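## Task

Move the three white caps into the round steel dish next to the tray. No other cap may be in the dish at the end, and every other cap that began in the tray must still be in the tray. The tray and the dish can slide: both must finish upright and resting directly on the table. It fails if anything is still moving at the end, if any cap, the tray or the dish is still squeezed from two sides (even lightly), or if the robot still bears over one fifth of the weight of any of them (side friction included). Release everything and pull the hands away at the end.

## Robot and tools

Robot: two arms, left_arm and right_arm, each ending in an identical five-finger right hand (not mirrored, so every hand number means the same on both). Both arms share one scene frame: origin on the table top between the arms, +x out over the table, +z up, left_arm on the +y side. The names do not match left or right in the pictures. Printed positions are in metres, orientations as quat wxyz; they drift a little at long reach.

Hand point: a spot 0.05 m in front of the palm where index pad and thumb tip meet in a pinch. Its own axes: +z along the straight fingers, +y out of the palm, +x across the palm toward the little finger. Straight fingers reach 0.06-0.07 m past it along +z. A wrist bracket on the little-finger side sticks 0.03 m beyond the point in +y and 0.11 m across the palm; it can collide. Rotating about x or y shifts the point slightly.

The row: every command is one list of 28 numbers, each in [-1, 1], covering both arms even if one stays still. Order: left_arm dx, dy, dz, rx, ry, rz, then left_gripper little, ring, middle, index, thumb_bend, thumb_turn, force_limit, speed; then the same 14 for right_arm/right_gripper. dx..rz are an offset, not a pose: a target displacement from the hand point's pose in the most recent result that showed it (or from the current pose for second and later calls in one reply), expressed in the hand point's own axes. Scale: 1.0 = 0.6 m or 180 degrees; rx, ry, rz form one rotation vector. All zeros means go back to that reference pose, not hold still. Per control step the commanded pose is clipped to 100 mm and 16 degrees from the measured one, and motion lags the command by about 0.17 s.

Hand numbers are absolute targets, not offsets: fingers +1 straight, -1 curled into the palm; thumb_bend +1 straight, -1 fully bent; thumb_turn +1 beside the palm, -1 across in front of it. A pinch is roughly index -0.22, thumb_bend -0.75, thumb_turn -0.57. A full wrap (thumb turned in front first) fits objects 0.035-0.08 m wide. force_limit maps -1..+1 to about 0..10 N at the fingertip (15 N for thumb motors) and only stops closing. speed maps -1..+1 to near zero..full (full travel 0.6 s); close at -0.9 or slower for a soft grip. There is no 'no change' value: to keep a hand as is, resend its last eight numbers, or before any, its hand_measured six plus hand_force_limit and hand_speed. A motor moves only when its target changes by 0.01 or more; it then locks. To loosen, send a target more open than hand_measured.

Tools:
- execute_actions {actions, pictures}. [] just reports state with pictures. One action: {rows: up to 15 rows, steps: 5-15, default 15}; each row lasts one 1/30 s step, the last repeats. A wait: {steps: up to 300}, counted from the previous result. Pictures come only with an empty list or pictures: true. The last 5 steps of an action run after its result is taken.
- move {target, speed, stop_force}: target is one 28-number row as above; each hand point travels in a straight line toward its offset pose, paths finishing together in 0.5-10 s. speed is m/s, 0.002-0.5 (default 0.25); rotation is capped at twice that in rad/s. stop_force (N, 13-80, shared by both arms) ends an arm's path when its wrist sensor feels that much added push opposing the motion; the arm then backs up 2 steps and holds. Use it only at very low speed, not with rotation, and leave it out when lifting off something you press on. Results add a 'move:' line: done, off_target, moving, held, contact or fault, plus limits such as paced (pose clipped) or held (steps blocked).
- wait {seconds: 0-10}: lets time pass, sends nothing.
- zoom_image {camera, region [x0,y0,x1,y1] pixels, max 504x504} on cam_head_left, cam_head_right, cam_high, cam_left_wrist or cam_right_wrist (each 896x504).
- show_instructions: shows the reference pages.
- finished_scene {scene}: ends and grades the current scene; irreversible.

Results: per-arm pose and velocity, joint positions and torques (noisy, offset), Wrist force/torque in the hand's own axes (offset up to ~5.5 N, noise ~3.4 N, saturating ~100 N; 'no reading' at start is normal), hand_measured, hand_stopped_by (moving, target, force, stalled, fault), hand_load_n (positive means pushed open; near 0 means grip lost), and a 'Hand target' line when nothing is pending. HELD marks steps not sent; 'pose unreachable' means the clearance check altered a command. Camera calibration lines give K, distortion and T_world_to_cam.

Avoid: arms striking or pressing each other; slamming into firm things (arms are stiff, a target slightly past contact can fault). 150 N external force or a joint over its load limit stops that arm for 10 s. Motors heat while holding loads; at 85 °C the arm is braked. Do not drop, knock or push anything off the table; loose items may also get bumped by outside nudges, so check they have settled before finishing.

Each tool is called after "Emit:" by a JSON object that holds its "method" and its "body".

Reference images:

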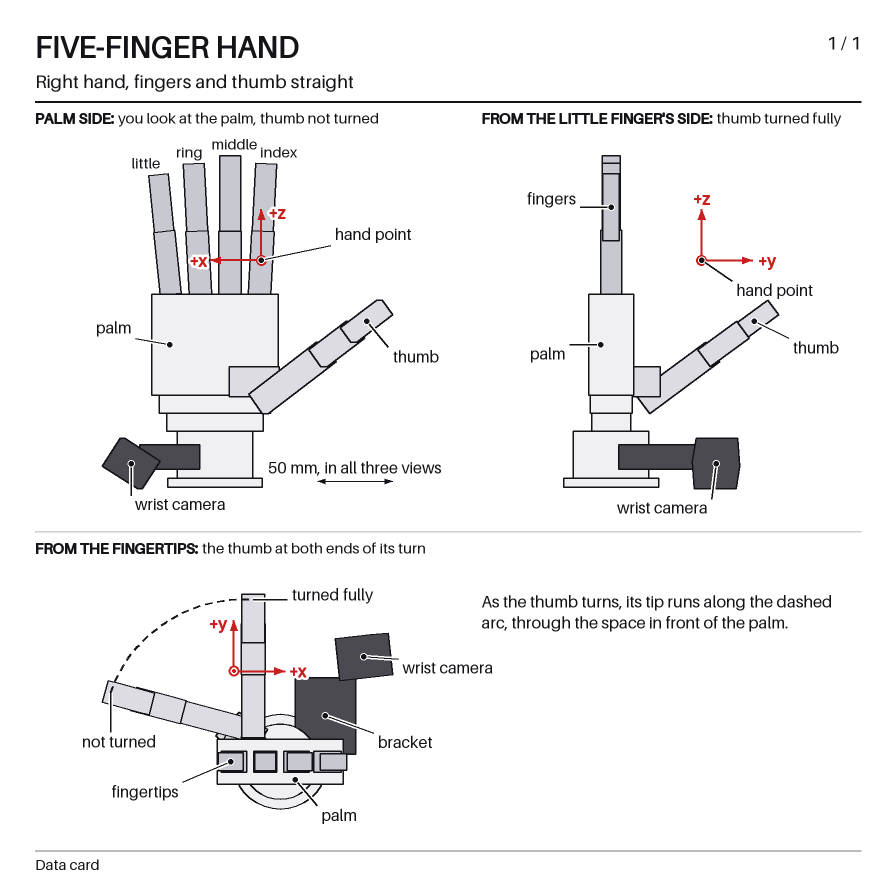

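## Session

Emit:
{"method": "execute_actions", "body": {"actions": []}}

Scene clock: 0.00 s of 7600.00 s.
left_arm: end_effector_position=(-0.1236, +1.0666, +0.6947) hand_measured=(+1.000, +1.000, +1.000, +1.000, +1.000, +1.000) hand_load_n=(+0.0, +0.0, +0.0, +0.0, +0.0, +0.0) hand_stopped_by=(target, target, target, target, target, target) hand_force_limit=0.00 hand_speed=-0.80 end_effector_quat_wxyz=(-0.059, +0.755, -0.653, -0.006) end_effector_velocity=(-0.000, +0.000, -0.000) end_effector_angular_velocity=(-0.001, +0.000, +0.001) | right_arm: end_effector_position=(+0.2820, -1.0425, +0.6841) hand_measured=(+1.000, +1.000, +1.000, +1.000, +1.000, +1.000) hand_load_n=(+0.0, +0.0, +0.0, +0.0, +0.0, +0.0) hand_stopped_by=(target, target, target, target, target, target) hand_force_limit=0.00 hand_speed=-0.80 end_effector_quat_wxyz=(+0.026, +0.677, +0.731, -0.079) end_effector_velocity=(-0.000, -0.000, +0.000) end_effector_angular_velocity=(-0.000, -0.001, -0.000)
Joint positions: left_arm=[ 1.402 -1.63   1.305  1.792  1.63  -1.819] | right_arm=[-1.715 -1.594  1.286  1.723  1.629 -1.717]
Joint velocities: left_arm=[-0.     0.     0.    -0.    -0.    -0.001] | right_arm=[-0.     0.    -0.    -0.    -0.001 -0.   ]
Joint torques (N m, as the arm reports them, + toward a larger angle): no reading
Motor temperatures (°C, as the motors report them): left_arm=[32 33 33 38 38 37] | right_arm=[31 31 31 40 38 40]
Wrist force (N, on the end effector, along its own x y z axes, offset not removed): no reading
Wrist torque (N m, same axes, about the end effector's origin, offset not removed): no reading
Hand target (left_arm): -0.124, +1.067, +0.695; -0.059, +0.755, -0.653, -0.006
Hand target (right_arm): +0.282, -1.043, +0.684; +0.026, +0.677, +0.731, -0.079

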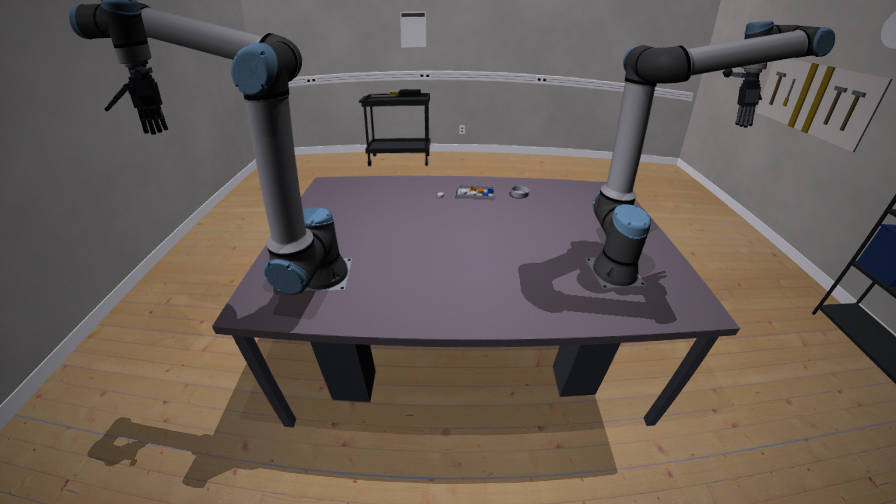

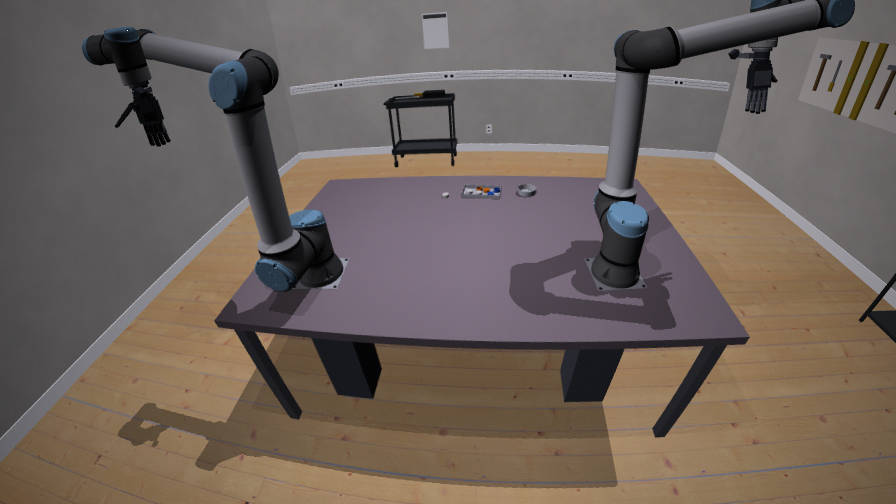

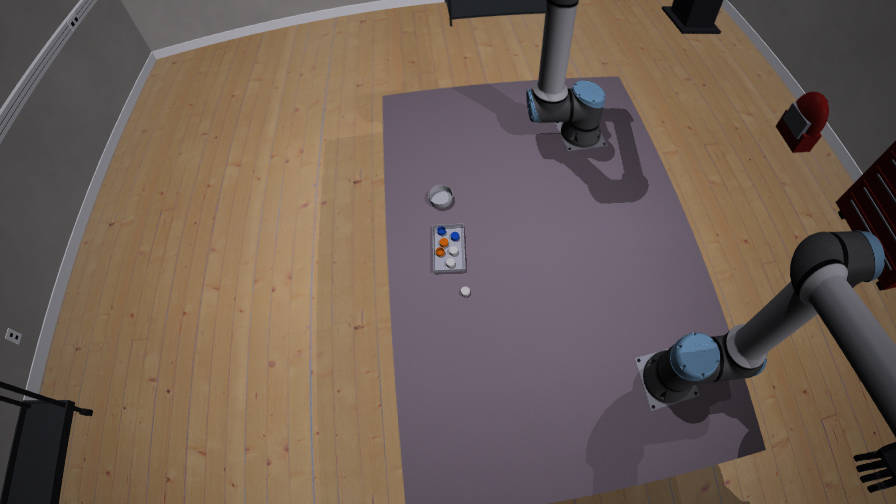

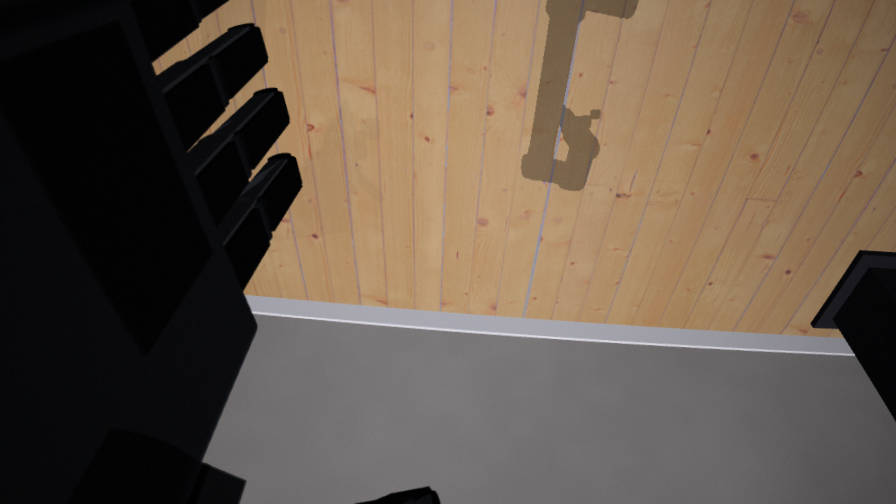

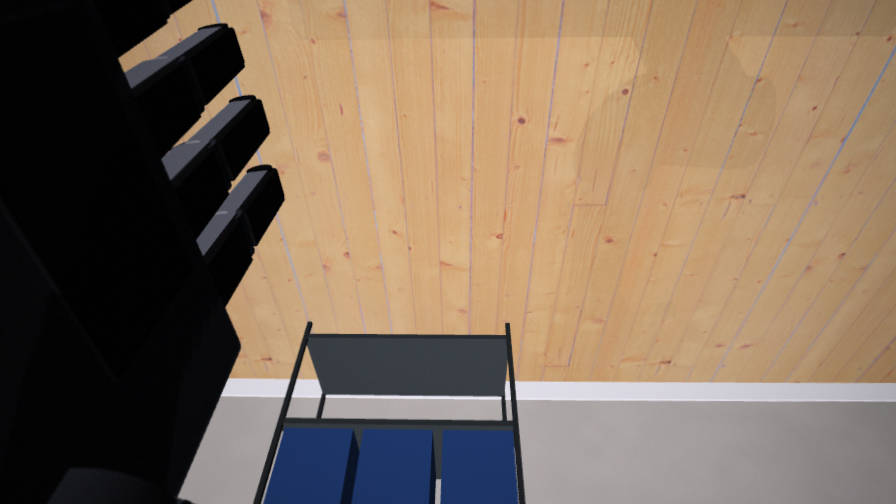

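Emit:
{"method": "zoom_image", "body": {"camera": "cam_high", "region": [400, 170, 500, 310]}}

Emit:
{"method": "zoom_image", "body": {"camera": "cam_head_left", "region": [425, 170, 545, 210]}}

Region (400, 170, 500, 310) of cam_high's 896x504 image, scaled by 3.600, with more detail than that image has; it fills the left 360 columns of this view, and the rest is white.

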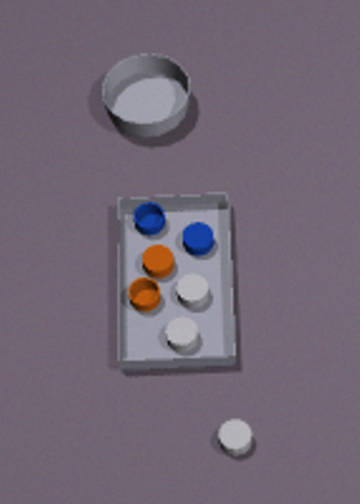

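Region (425, 170, 545, 210) of cam_head_left's 896x504 image, scaled by 4.200, with more detail than that image has.

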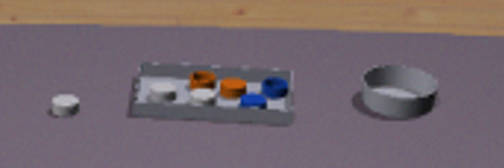

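Emit:
{"method": "move", "body": {"target": [0,0,0,0,0,0,1,1,1,1,1,1,0,-0.8, 0.97,0.43,0.23,-0.043,-0.509,-0.807,-1,-1,-1,0.5,0,-0.57,0,0.5], "speed": 0.4}}

Scene clock: 6.10 s of 7600.00 s.
left_arm: end_effector_position=(-0.1236, +1.0666, +0.6947) hand_measured=(+1.000, +1.000, +1.000, +1.000, +1.000, +1.000) hand_load_n=(+0.0, +0.0, +0.0, +0.0, +0.0, +0.0) hand_stopped_by=(target, target, target, target, target, target) hand_force_limit=0.00 hand_speed=-0.80 end_effector_quat_wxyz=(-0.059, +0.755, -0.653, -0.006) end_effector_velocity=(-0.002, -0.001, -0.000) end_effector_angular_velocity=(-0.001, +0.000, +0.004) | right_arm: end_effector_position=(+0.4779, -0.4716, +0.4437) hand_measured=(-1.000, -1.000, -1.000, +0.500, +0.000, -0.570) hand_load_n=(+0.0, +0.0, +0.0, +0.0, +0.0, +0.0) hand_stopped_by=(target, target, target, target, target, target) hand_force_limit=0.00 hand_speed=0.50 end_effector_quat_wxyz=(-0.395, +0.594, -0.595, +0.371) end_effector_velocity=(+0.002, +0.002, +0.000) end_effector_angular_velocity=(+0.004, -0.008, +0.019)
Joint positions: left_arm=[ 1.402 -1.63   1.305  1.792  1.63  -1.819] | right_arm=[-1.356 -2.407  2.273  1.182  0.496 -4.102]
Joint velocities: left_arm=[ 0.004 -0.     0.001 -0.    -0.    -0.   ] | right_arm=[ 0.089  0.028 -0.024 -0.122  0.028  0.136]
Joint torques (N m, as the arm reports them, + toward a larger angle): left_arm=[  1.13 -34.2  -34.72   3.49  -0.06   1.15] | right_arm=[ 16.61  38.98 -45.07   0.47   0.96   3.6 ]
Motor temperatures (°C, as the motors report them): left_arm=[32 33 33 38 38 37] | right_arm=[31 31 31 40 38 40]
Wrist force (N, on the end effector, along its own x y z axes, offset not removed): left_arm=[2.3 1.0 -6.4] | right_arm=[-2.5 -1.2 -1.6]
Wrist torque (N m, same axes, about the end effector's origin, offset not removed): left_arm=[0.60 -0.40 0.18] | right_arm=[-0.20 0.59 -0.46]
Hand target (left_arm): -0.124, +1.067, +0.695; -0.059, +0.755, -0.653, -0.006
Hand target (right_arm): +0.478, -0.472, +0.444; -0.395, +0.594, -0.594, +0.371
Off the commanded pose (left_arm): 0.000 m, 0 deg.
Off the commanded pose (right_arm): 0.004 m, 6 deg.
Kept back: nothing.
move: off_target (right_arm)
camera_calibration (this result's frames):
cam_left_wrist: T_world_to_cam=[[-0.99643, -0.0566157, -0.0626309, -0.0231006], [-0.0834999, 0.770499, 0.631948, -1.27608], [0.0124788, 0.634922, -0.772476, -0.00379341], [0, 0, 0, 1]] pos_world=[-0.129523, 0.984318, 0.802039]
cam_right_wrist: T_world_to_cam=[[-0.445726, 0.114162, -0.88786, 0.650018], [-0.464672, 0.818234, 0.338486, 0.457627], [0.765119, 0.563436, -0.31166, 0.168796], [0, 0, 0, 1]] pos_world=[0.373227, -0.543759, 0.474832]

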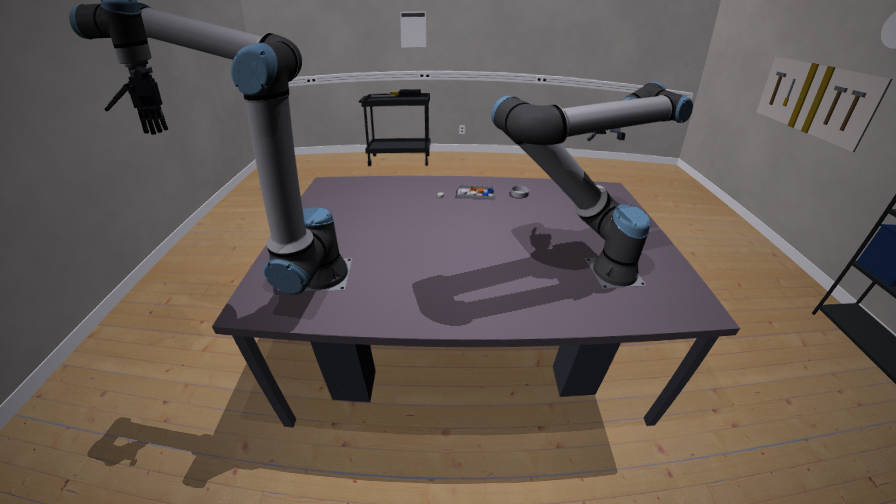

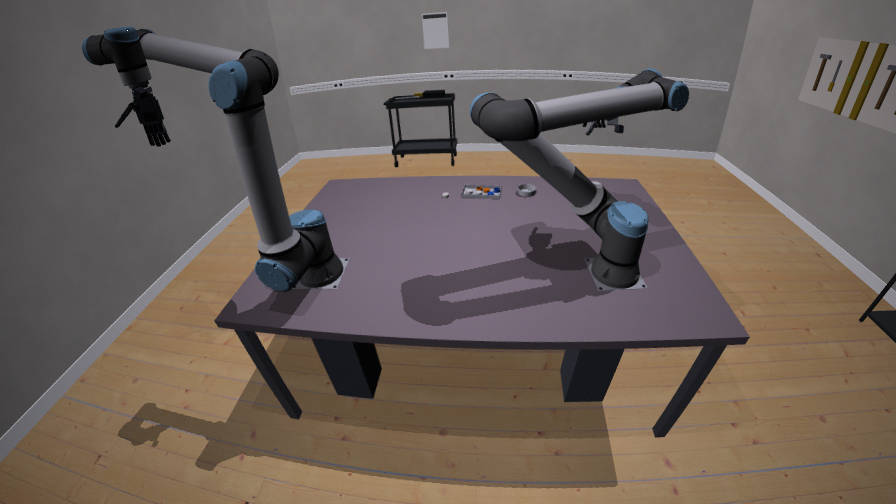

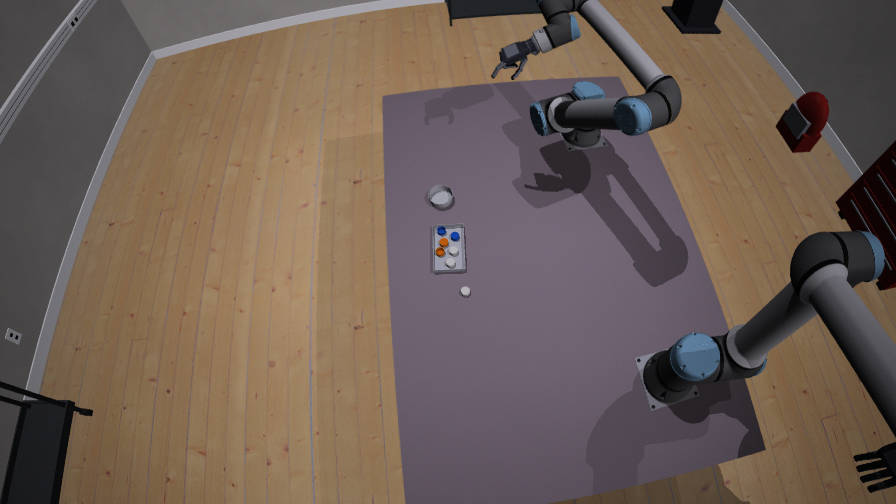

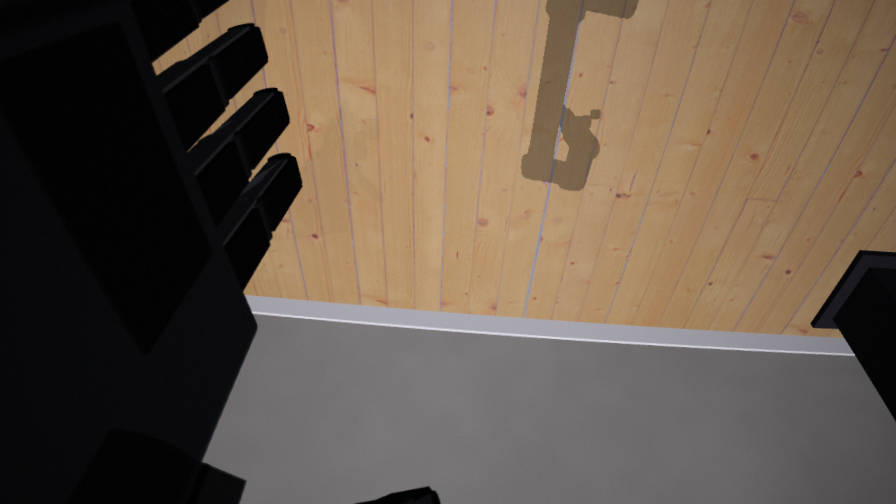

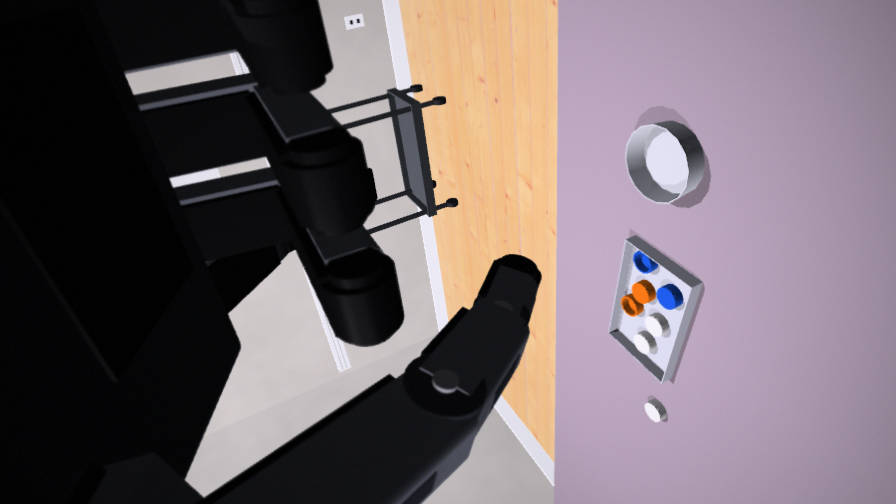

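Emit:
{"method": "move", "body": {"target": [0,0,0,0,0,0,1,1,1,1,1,1,0,-0.8, -0.962,0.357,0.588,-0.03,0.009,-0.006,-1,-1,-1,0.5,0,-0.57,0,0.5], "speed": 0.4}}

Scene clock: 17.50 s of 7600.00 s.
left_arm: end_effector_position=(-0.1236, +1.0666, +0.6947) hand_measured=(+1.000, +1.000, +1.000, +1.000, +1.000, +1.000) hand_load_n=(+0.0, +0.0, +0.0, +0.0, +0.0, +0.0) hand_stopped_by=(target, target, target, target, target, target) hand_force_limit=0.00 hand_speed=-0.80 end_effector_quat_wxyz=(-0.059, +0.755, -0.653, -0.006) end_effector_velocity=(-0.000, -0.000, -0.000) end_effector_angular_velocity=(-0.000, +0.000, -0.000) | right_arm: end_effector_position=(+0.5236, -0.2429, +0.3088) hand_measured=(-1.000, -1.000, -1.000, +0.500, +0.000, -0.570) hand_load_n=(+0.0, +0.0, +0.0, +0.0, +0.0, +0.0) hand_stopped_by=(target, target, target, target, target, target) hand_force_limit=0.00 hand_speed=0.50 end_effector_quat_wxyz=(+0.418, -0.508, +0.589, -0.469) end_effector_velocity=(+0.000, -0.000, +0.000) end_effector_angular_velocity=(-0.001, -0.001, -0.001)
Joint positions: left_arm=[ 1.402 -1.63   1.305  1.792  1.63  -1.819] | right_arm=[-1.675 -3.339  2.524  1.927  0.238 -4.227]
Joint velocities: left_arm=[ 0.    -0.     0.001  0.    -0.     0.   ] | right_arm=[-0.001 -0.    -0.     0.    -0.001 -0.   ]
Joint torques (N m, as the arm reports them, + toward a larger angle): left_arm=[  2.64 -31.65 -34.73   3.44   0.02   0.59] | right_arm=[ -0.16  51.4  -23.99   4.11  -1.71  -0.06]
Motor temperatures (°C, as the motors report them): left_arm=[32 33 33 38 38 37] | right_arm=[31 31 31 40 38 40]
Wrist force (N, on the end effector, along its own x y z axes, offset not removed): left_arm=[1.7 2.3 0.8] | right_arm=[-0.1 -1.5 -3.1]
Wrist torque (N m, same axes, about the end effector's origin, offset not removed): left_arm=[0.44 -0.12 0.32] | right_arm=[-0.16 0.31 -0.30]
Hand target (left_arm): -0.124, +1.067, +0.695; -0.059, +0.755, -0.653, -0.006
Hand target (right_arm): +0.524, -0.243, +0.309; +0.418, -0.508, +0.589, -0.469
Off the commanded pose (left_arm): 0.000 m, 0 deg.
Off the commanded pose (right_arm): 0.445 m, 19 deg.
FORCE FAULT: contact force on the right arm reached its limit, and that arm stopped for 10 seconds. The contact can be on any part of that arm, not only on its tool. That arm's remaining commands of this call were not run. That arm holds still and accepts commands again. Move the arm away from the contact; if what it grips holds it there, let go first. Pushing or pulling that hard again can fault the arm again.
Kept back: nothing.
move: fault (right_arm); limits=paced
camera_calibration (this result's frames):
cam_left_wrist: T_world_to_cam=[[-0.99643, -0.0566156, -0.0626309, -0.0231006], [-0.0834999, 0.770499, 0.631948, -1.27608], [0.0124789, 0.634922, -0.772476, -0.0037933], [0, 0, 0, 1]] pos_world=[-0.129523, 0.984318, 0.802039]
cam_right_wrist: T_world_to_cam=[[-0.228193, 0.14308, -0.963045, 0.440886], [-0.390279, 0.892752, 0.225113, 0.351557], [0.89197, 0.427225, -0.147878, -0.187191], [0, 0, 0, 1]] pos_world=[0.404781, -0.296962, 0.317771]

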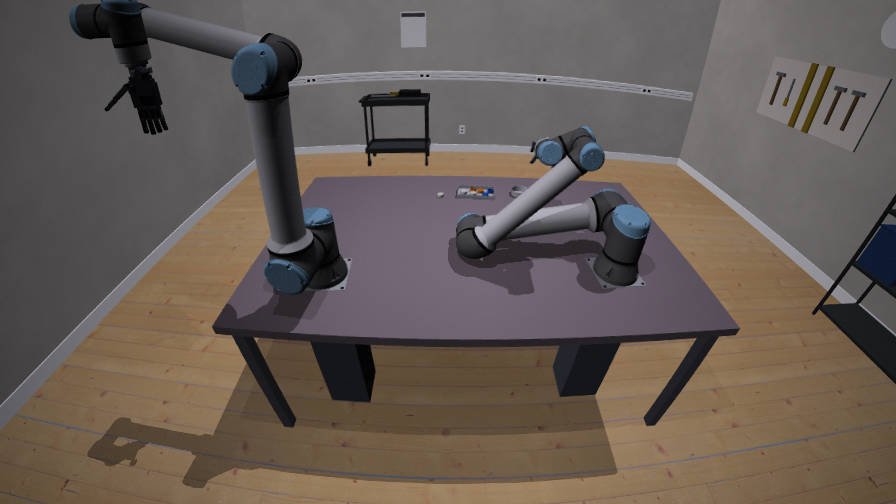

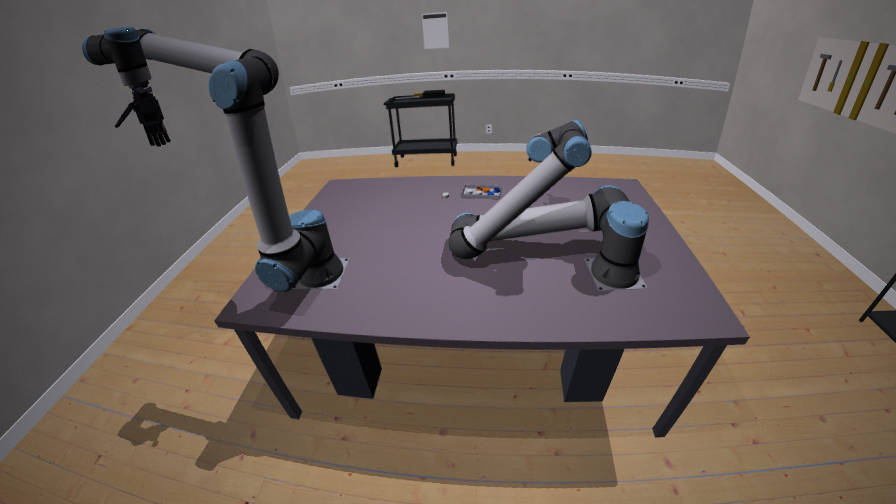

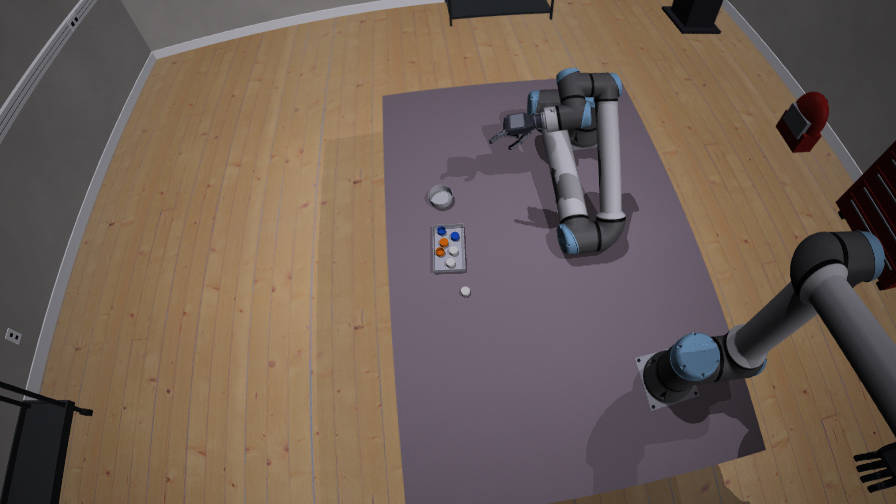

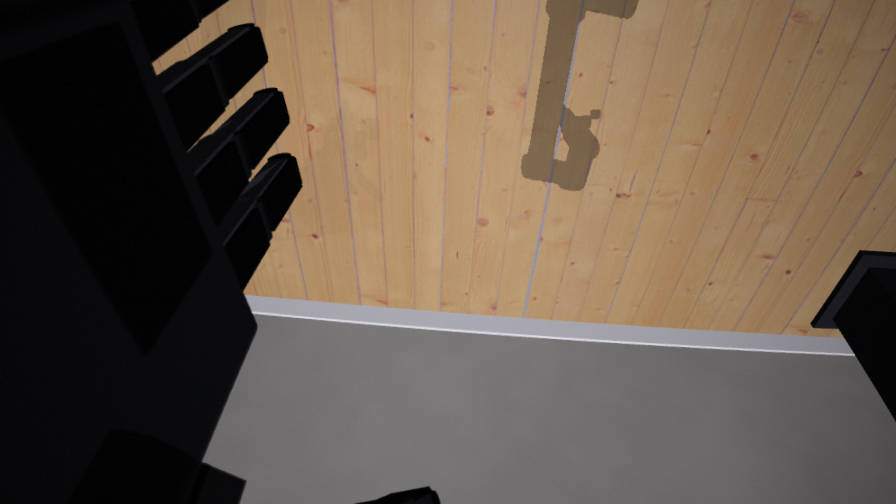

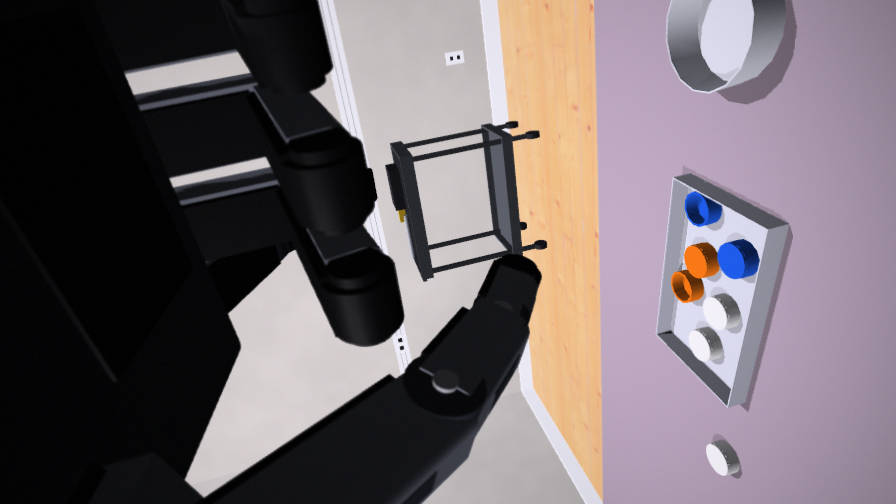

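Emit:
{"method": "move", "body": {"target": [0,0,0,0,0,0,1,1,1,1,1,1,0,-0.8, 0.385,-0.222,-0.073,-0.069,-0.047,-0.011,-1,-1,-1,0.5,0,-0.57,0,0.5], "speed": 0.2}}

Scene clock: 20.03 s of 7600.00 s.
left_arm: end_effector_position=(-0.1236, +1.0666, +0.6947) hand_measured=(+1.000, +1.000, +1.000, +1.000, +1.000, +1.000) hand_load_n=(+0.0, +0.0, +0.0, +0.0, +0.0, +0.0) hand_stopped_by=(target, target, target, target, target, target) hand_force_limit=0.00 hand_speed=-0.80 end_effector_quat_wxyz=(-0.059, +0.755, -0.653, -0.006) end_effector_velocity=(-0.000, -0.000, +0.000) end_effector_angular_velocity=(+0.001, -0.000, +0.000) | right_arm: end_effector_position=(+0.4793, -0.4715, +0.4445) hand_measured=(-1.000, -1.000, -1.000, +0.500, +0.000, -0.570) hand_load_n=(+0.0, +0.0, +0.0, +0.0, +0.0, +0.0) hand_stopped_by=(target, target, target, target, target, target) hand_force_limit=0.00 hand_speed=0.50 end_effector_quat_wxyz=(-0.392, +0.597, -0.596, +0.367) end_effector_velocity=(-0.002, -0.001, +0.001) end_effector_angular_velocity=(-0.001, -0.011, -0.006)
Joint positions: left_arm=[ 1.402 -1.63   1.305  1.792  1.63  -1.819] | right_arm=[-1.607 -2.481  2.381  1.651  0.437 -4.659]
Joint velocities: left_arm=[ 0.    -0.    -0.001 -0.    -0.     0.   ] | right_arm=[ 0.11   0.048 -0.057 -0.241 -0.008  0.275]
Joint torques (N m, as the arm reports them, + toward a larger angle): left_arm=[  2.88 -32.59 -34.11   3.66   0.     0.81] | right_arm=[ 26.62  40.68 -46.66   1.66  -3.88   3.75]
Motor temperatures (°C, as the motors report them): left_arm=[32 33 33 38 38 37] | right_arm=[31 31 31 40 38 40]
Wrist force (N, on the end effector, along its own x y z axes, offset not removed): left_arm=[-3.7 8.8 -7.7] | right_arm=[-0.3 -1.4 -1.2]
Wrist torque (N m, same axes, about the end effector's origin, offset not removed): left_arm=[1.79 0.88 0.43] | right_arm=[-0.24 0.31 -0.37]
Hand target (left_arm): -0.124, +1.067, +0.695; -0.059, +0.755, -0.653, -0.006
Hand target (right_arm): +0.479, -0.472, +0.445; -0.392, +0.596, -0.596, +0.368
Off the commanded pose (left_arm): 0.000 m, 0 deg.
Off the commanded pose (right_arm): 0.002 m, 1 deg.
Kept back: nothing.
move: done
camera_calibration (this result's frames):
cam_left_wrist: T_world_to_cam=[[-0.99643, -0.0566156, -0.0626309, -0.0231007], [-0.0834999, 0.770499, 0.631948, -1.27608], [0.0124789, 0.634922, -0.772476, -0.00379345], [0, 0, 0, 1]] pos_world=[-0.129523, 0.984318, 0.802039]
cam_right_wrist: T_world_to_cam=[[-0.456379, 0.11287, -0.882598, 0.653568], [-0.462887, 0.817014, 0.343836, 0.454078], [0.759904, 0.565463, -0.320622, 0.175316], [0, 0, 0, 1]] pos_world=[0.375238, -0.543891, 0.476919]

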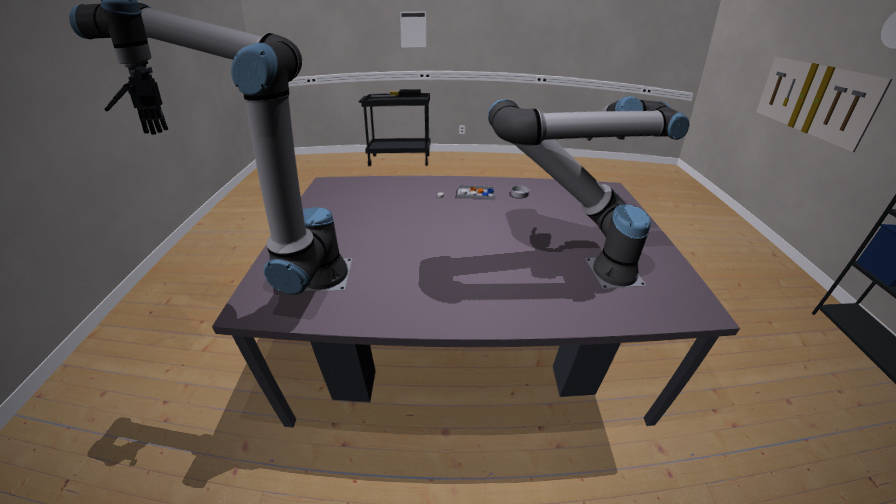

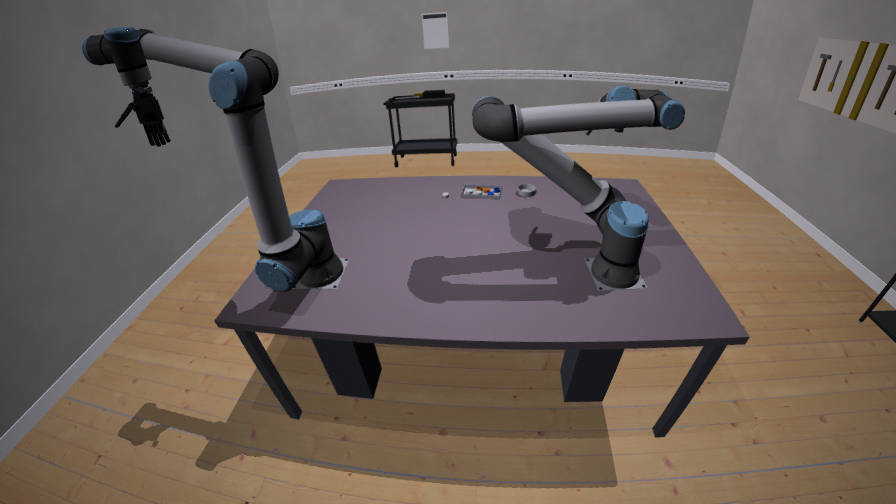

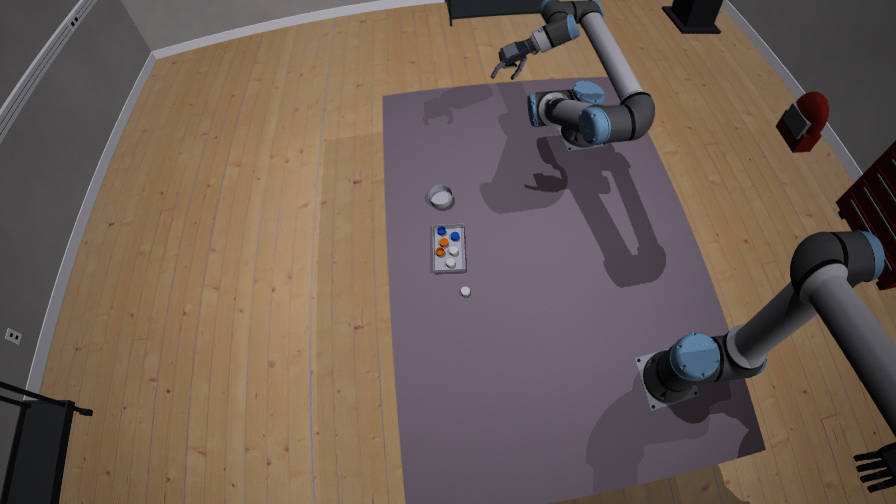

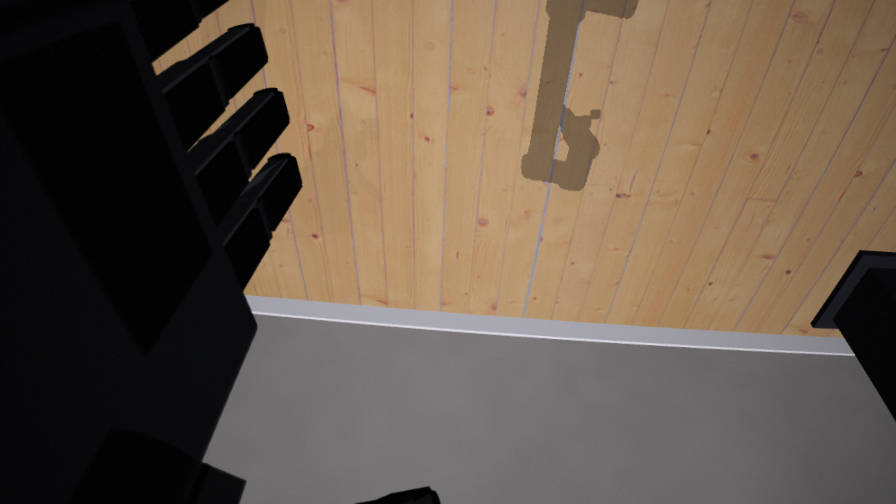

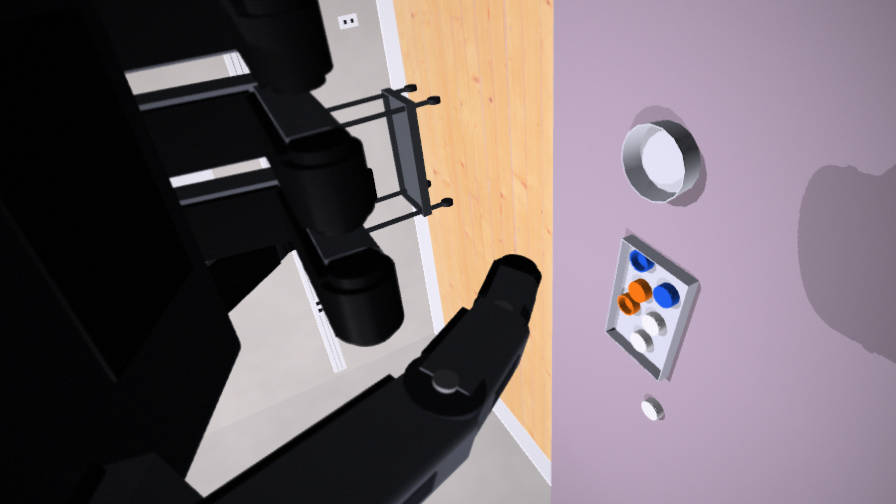

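Emit:
{"method": "move", "body": {"target": [0,0,0,0,0,0,1,1,1,1,1,1,0,-0.8, 0.63,-0.21,0.035,-0.365,0,0,-1,-1,-1,0.5,0,-0.57,0,0.5], "speed": 0.25}}

Scene clock: 23.67 s of 7600.00 s.
left_arm: end_effector_position=(-0.1236, +1.0666, +0.6947) hand_measured=(+1.000, +1.000, +1.000, +1.000, +1.000, +1.000) hand_load_n=(+0.0, +0.0, +0.0, +0.0, +0.0, +0.0) hand_stopped_by=(target, target, target, target, target, target) hand_force_limit=0.00 hand_speed=-0.80 end_effector_quat_wxyz=(-0.059, +0.755, -0.653, -0.006) end_effector_velocity=(+0.000, +0.000, -0.000) end_effector_angular_velocity=(-0.001, +0.000, -0.001) | right_arm: end_effector_position=(+0.5596, -0.8509, +0.5390) hand_measured=(-1.000, -1.000, -1.000, +0.500, +0.000, -0.570) hand_load_n=(+0.0, +0.0, +0.0, +0.0, +0.0, +0.0) hand_stopped_by=(target, target, target, target, target, target) hand_force_limit=0.00 hand_speed=0.50 end_effector_quat_wxyz=(-0.005, +0.714, -0.700, -0.014) end_effector_velocity=(+0.000, +0.001, -0.000) end_effector_angular_velocity=(-0.000, +0.008, +0.000)
Joint positions: left_arm=[ 1.402 -1.63   1.305  1.792  1.63  -1.819] | right_arm=[-0.92  -1.318  1.271  1.647  1.562 -4.001]
Joint velocities: left_arm=[-0.001 -0.     0.001 -0.     0.     0.   ] | right_arm=[ 0.004  0.003 -0.001  0.004  0.006  0.004]
Joint torques (N m, as the arm reports them, + toward a larger angle): left_arm=[ -0.83 -31.41 -33.39   3.64  -0.1    0.53] | right_arm=[ 20.29 -45.16 -45.47   7.15   3.49   4.29]
Motor temperatures (°C, as the motors report them): left_arm=[32 33 33 38 38 37] | right_arm=[31 31 31 40 38 40]
Wrist force (N, on the end effector, along its own x y z axes, offset not removed): left_arm=[0.2 5.7 -7.6] | right_arm=[-0.8 -1.7 -1.6]
Wrist torque (N m, same axes, about the end effector's origin, offset not removed): left_arm=[1.58 0.08 0.14] | right_arm=[-0.35 0.39 -0.42]
Hand target (left_arm): -0.124, +1.067, +0.695; -0.059, +0.755, -0.653, -0.006
Hand target (right_arm): +0.560, -0.851, +0.539; -0.005, +0.714, -0.700, -0.014
Off the commanded pose (left_arm): 0.000 m, 0 deg.
Off the commanded pose (right_arm): 0.001 m, 0 deg.
Kept back: nothing.
move: done; limits=paced
camera_calibration (this result's frames):
cam_left_wrist: T_world_to_cam=[[-0.99643, -0.0566154, -0.0626308, -0.0231009], [-0.0834997, 0.770499, 0.631948, -1.27608], [0.012479, 0.634922, -0.772476, -0.00379332], [0, 0, 0, 1]] pos_world=[-0.129523, 0.984318, 0.802039]
cam_right_wrist: T_world_to_cam=[[-0.995771, 0.0764385, 0.0509635, 0.584035], [0.0918646, 0.822374, 0.561482, 0.345514], [0.00100779, 0.563789, -0.825918, 1.05477], [0, 0, 0, 1]] pos_world=[0.548762, -0.923451, 0.647388]

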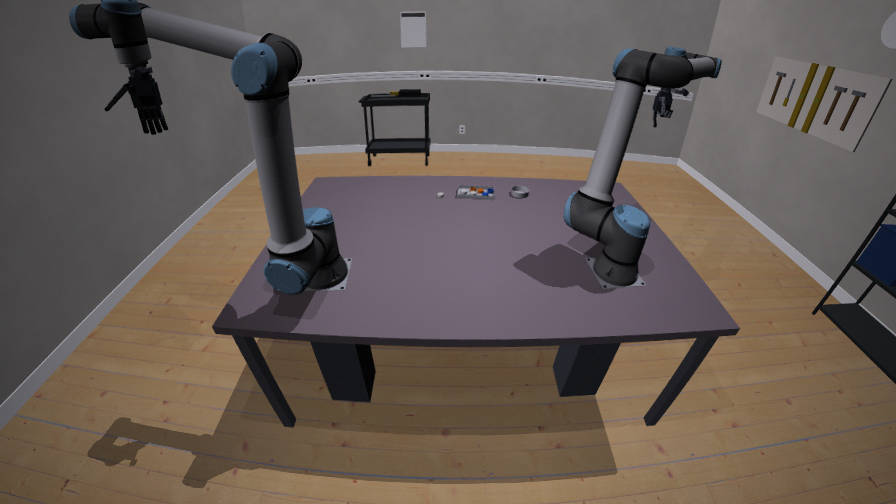

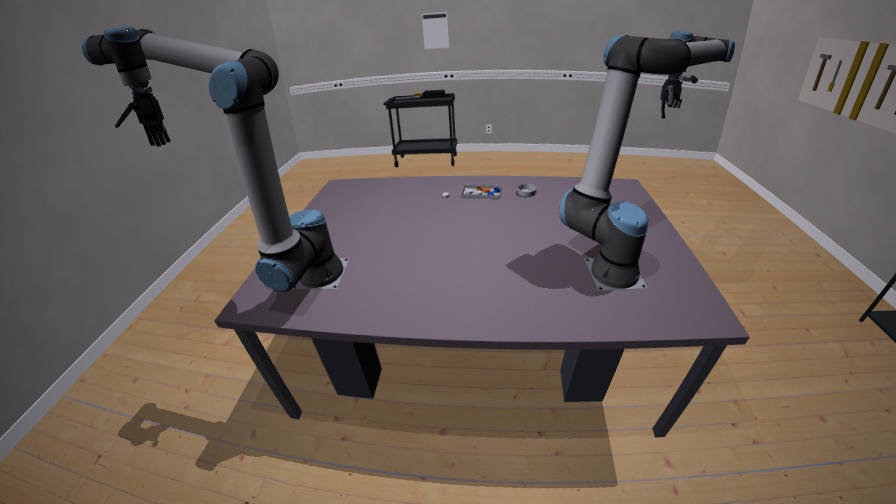

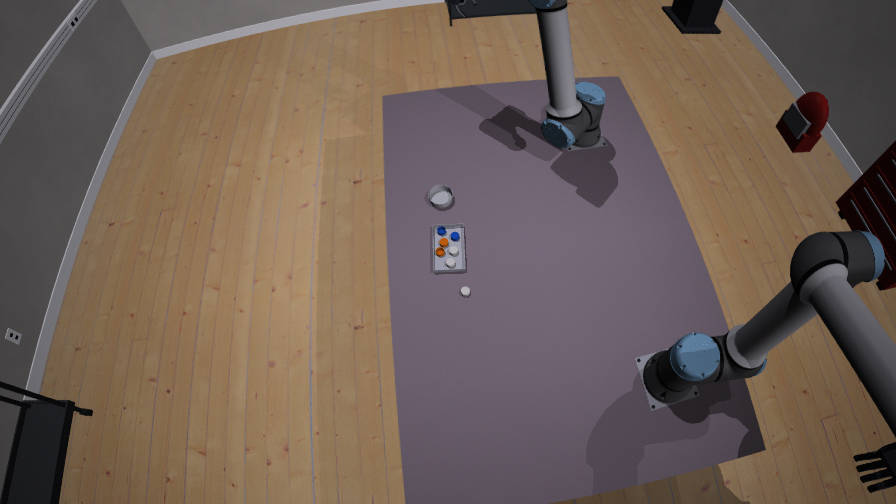

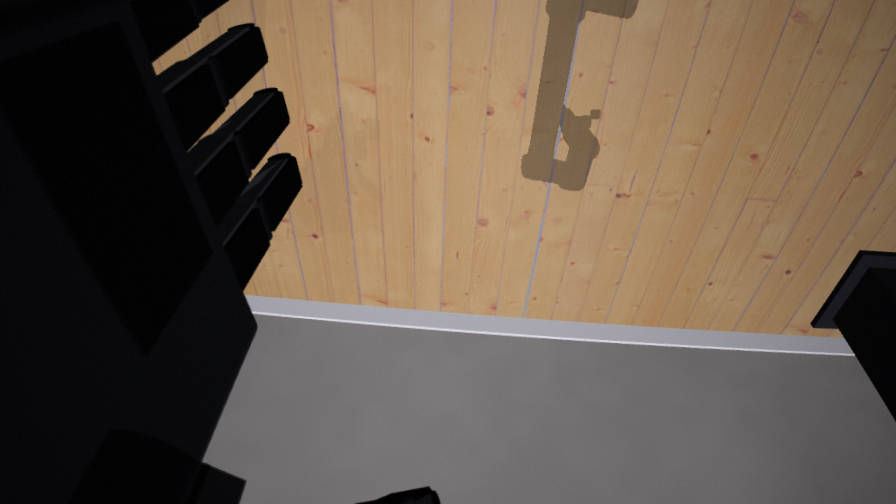

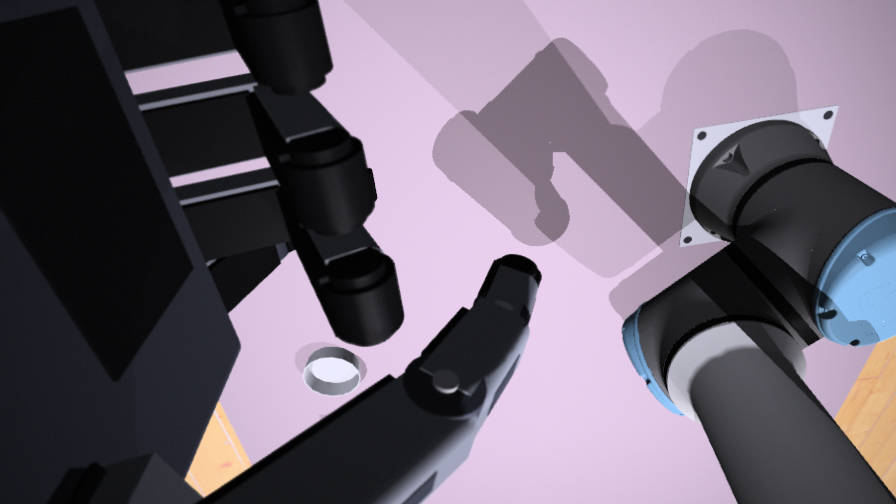

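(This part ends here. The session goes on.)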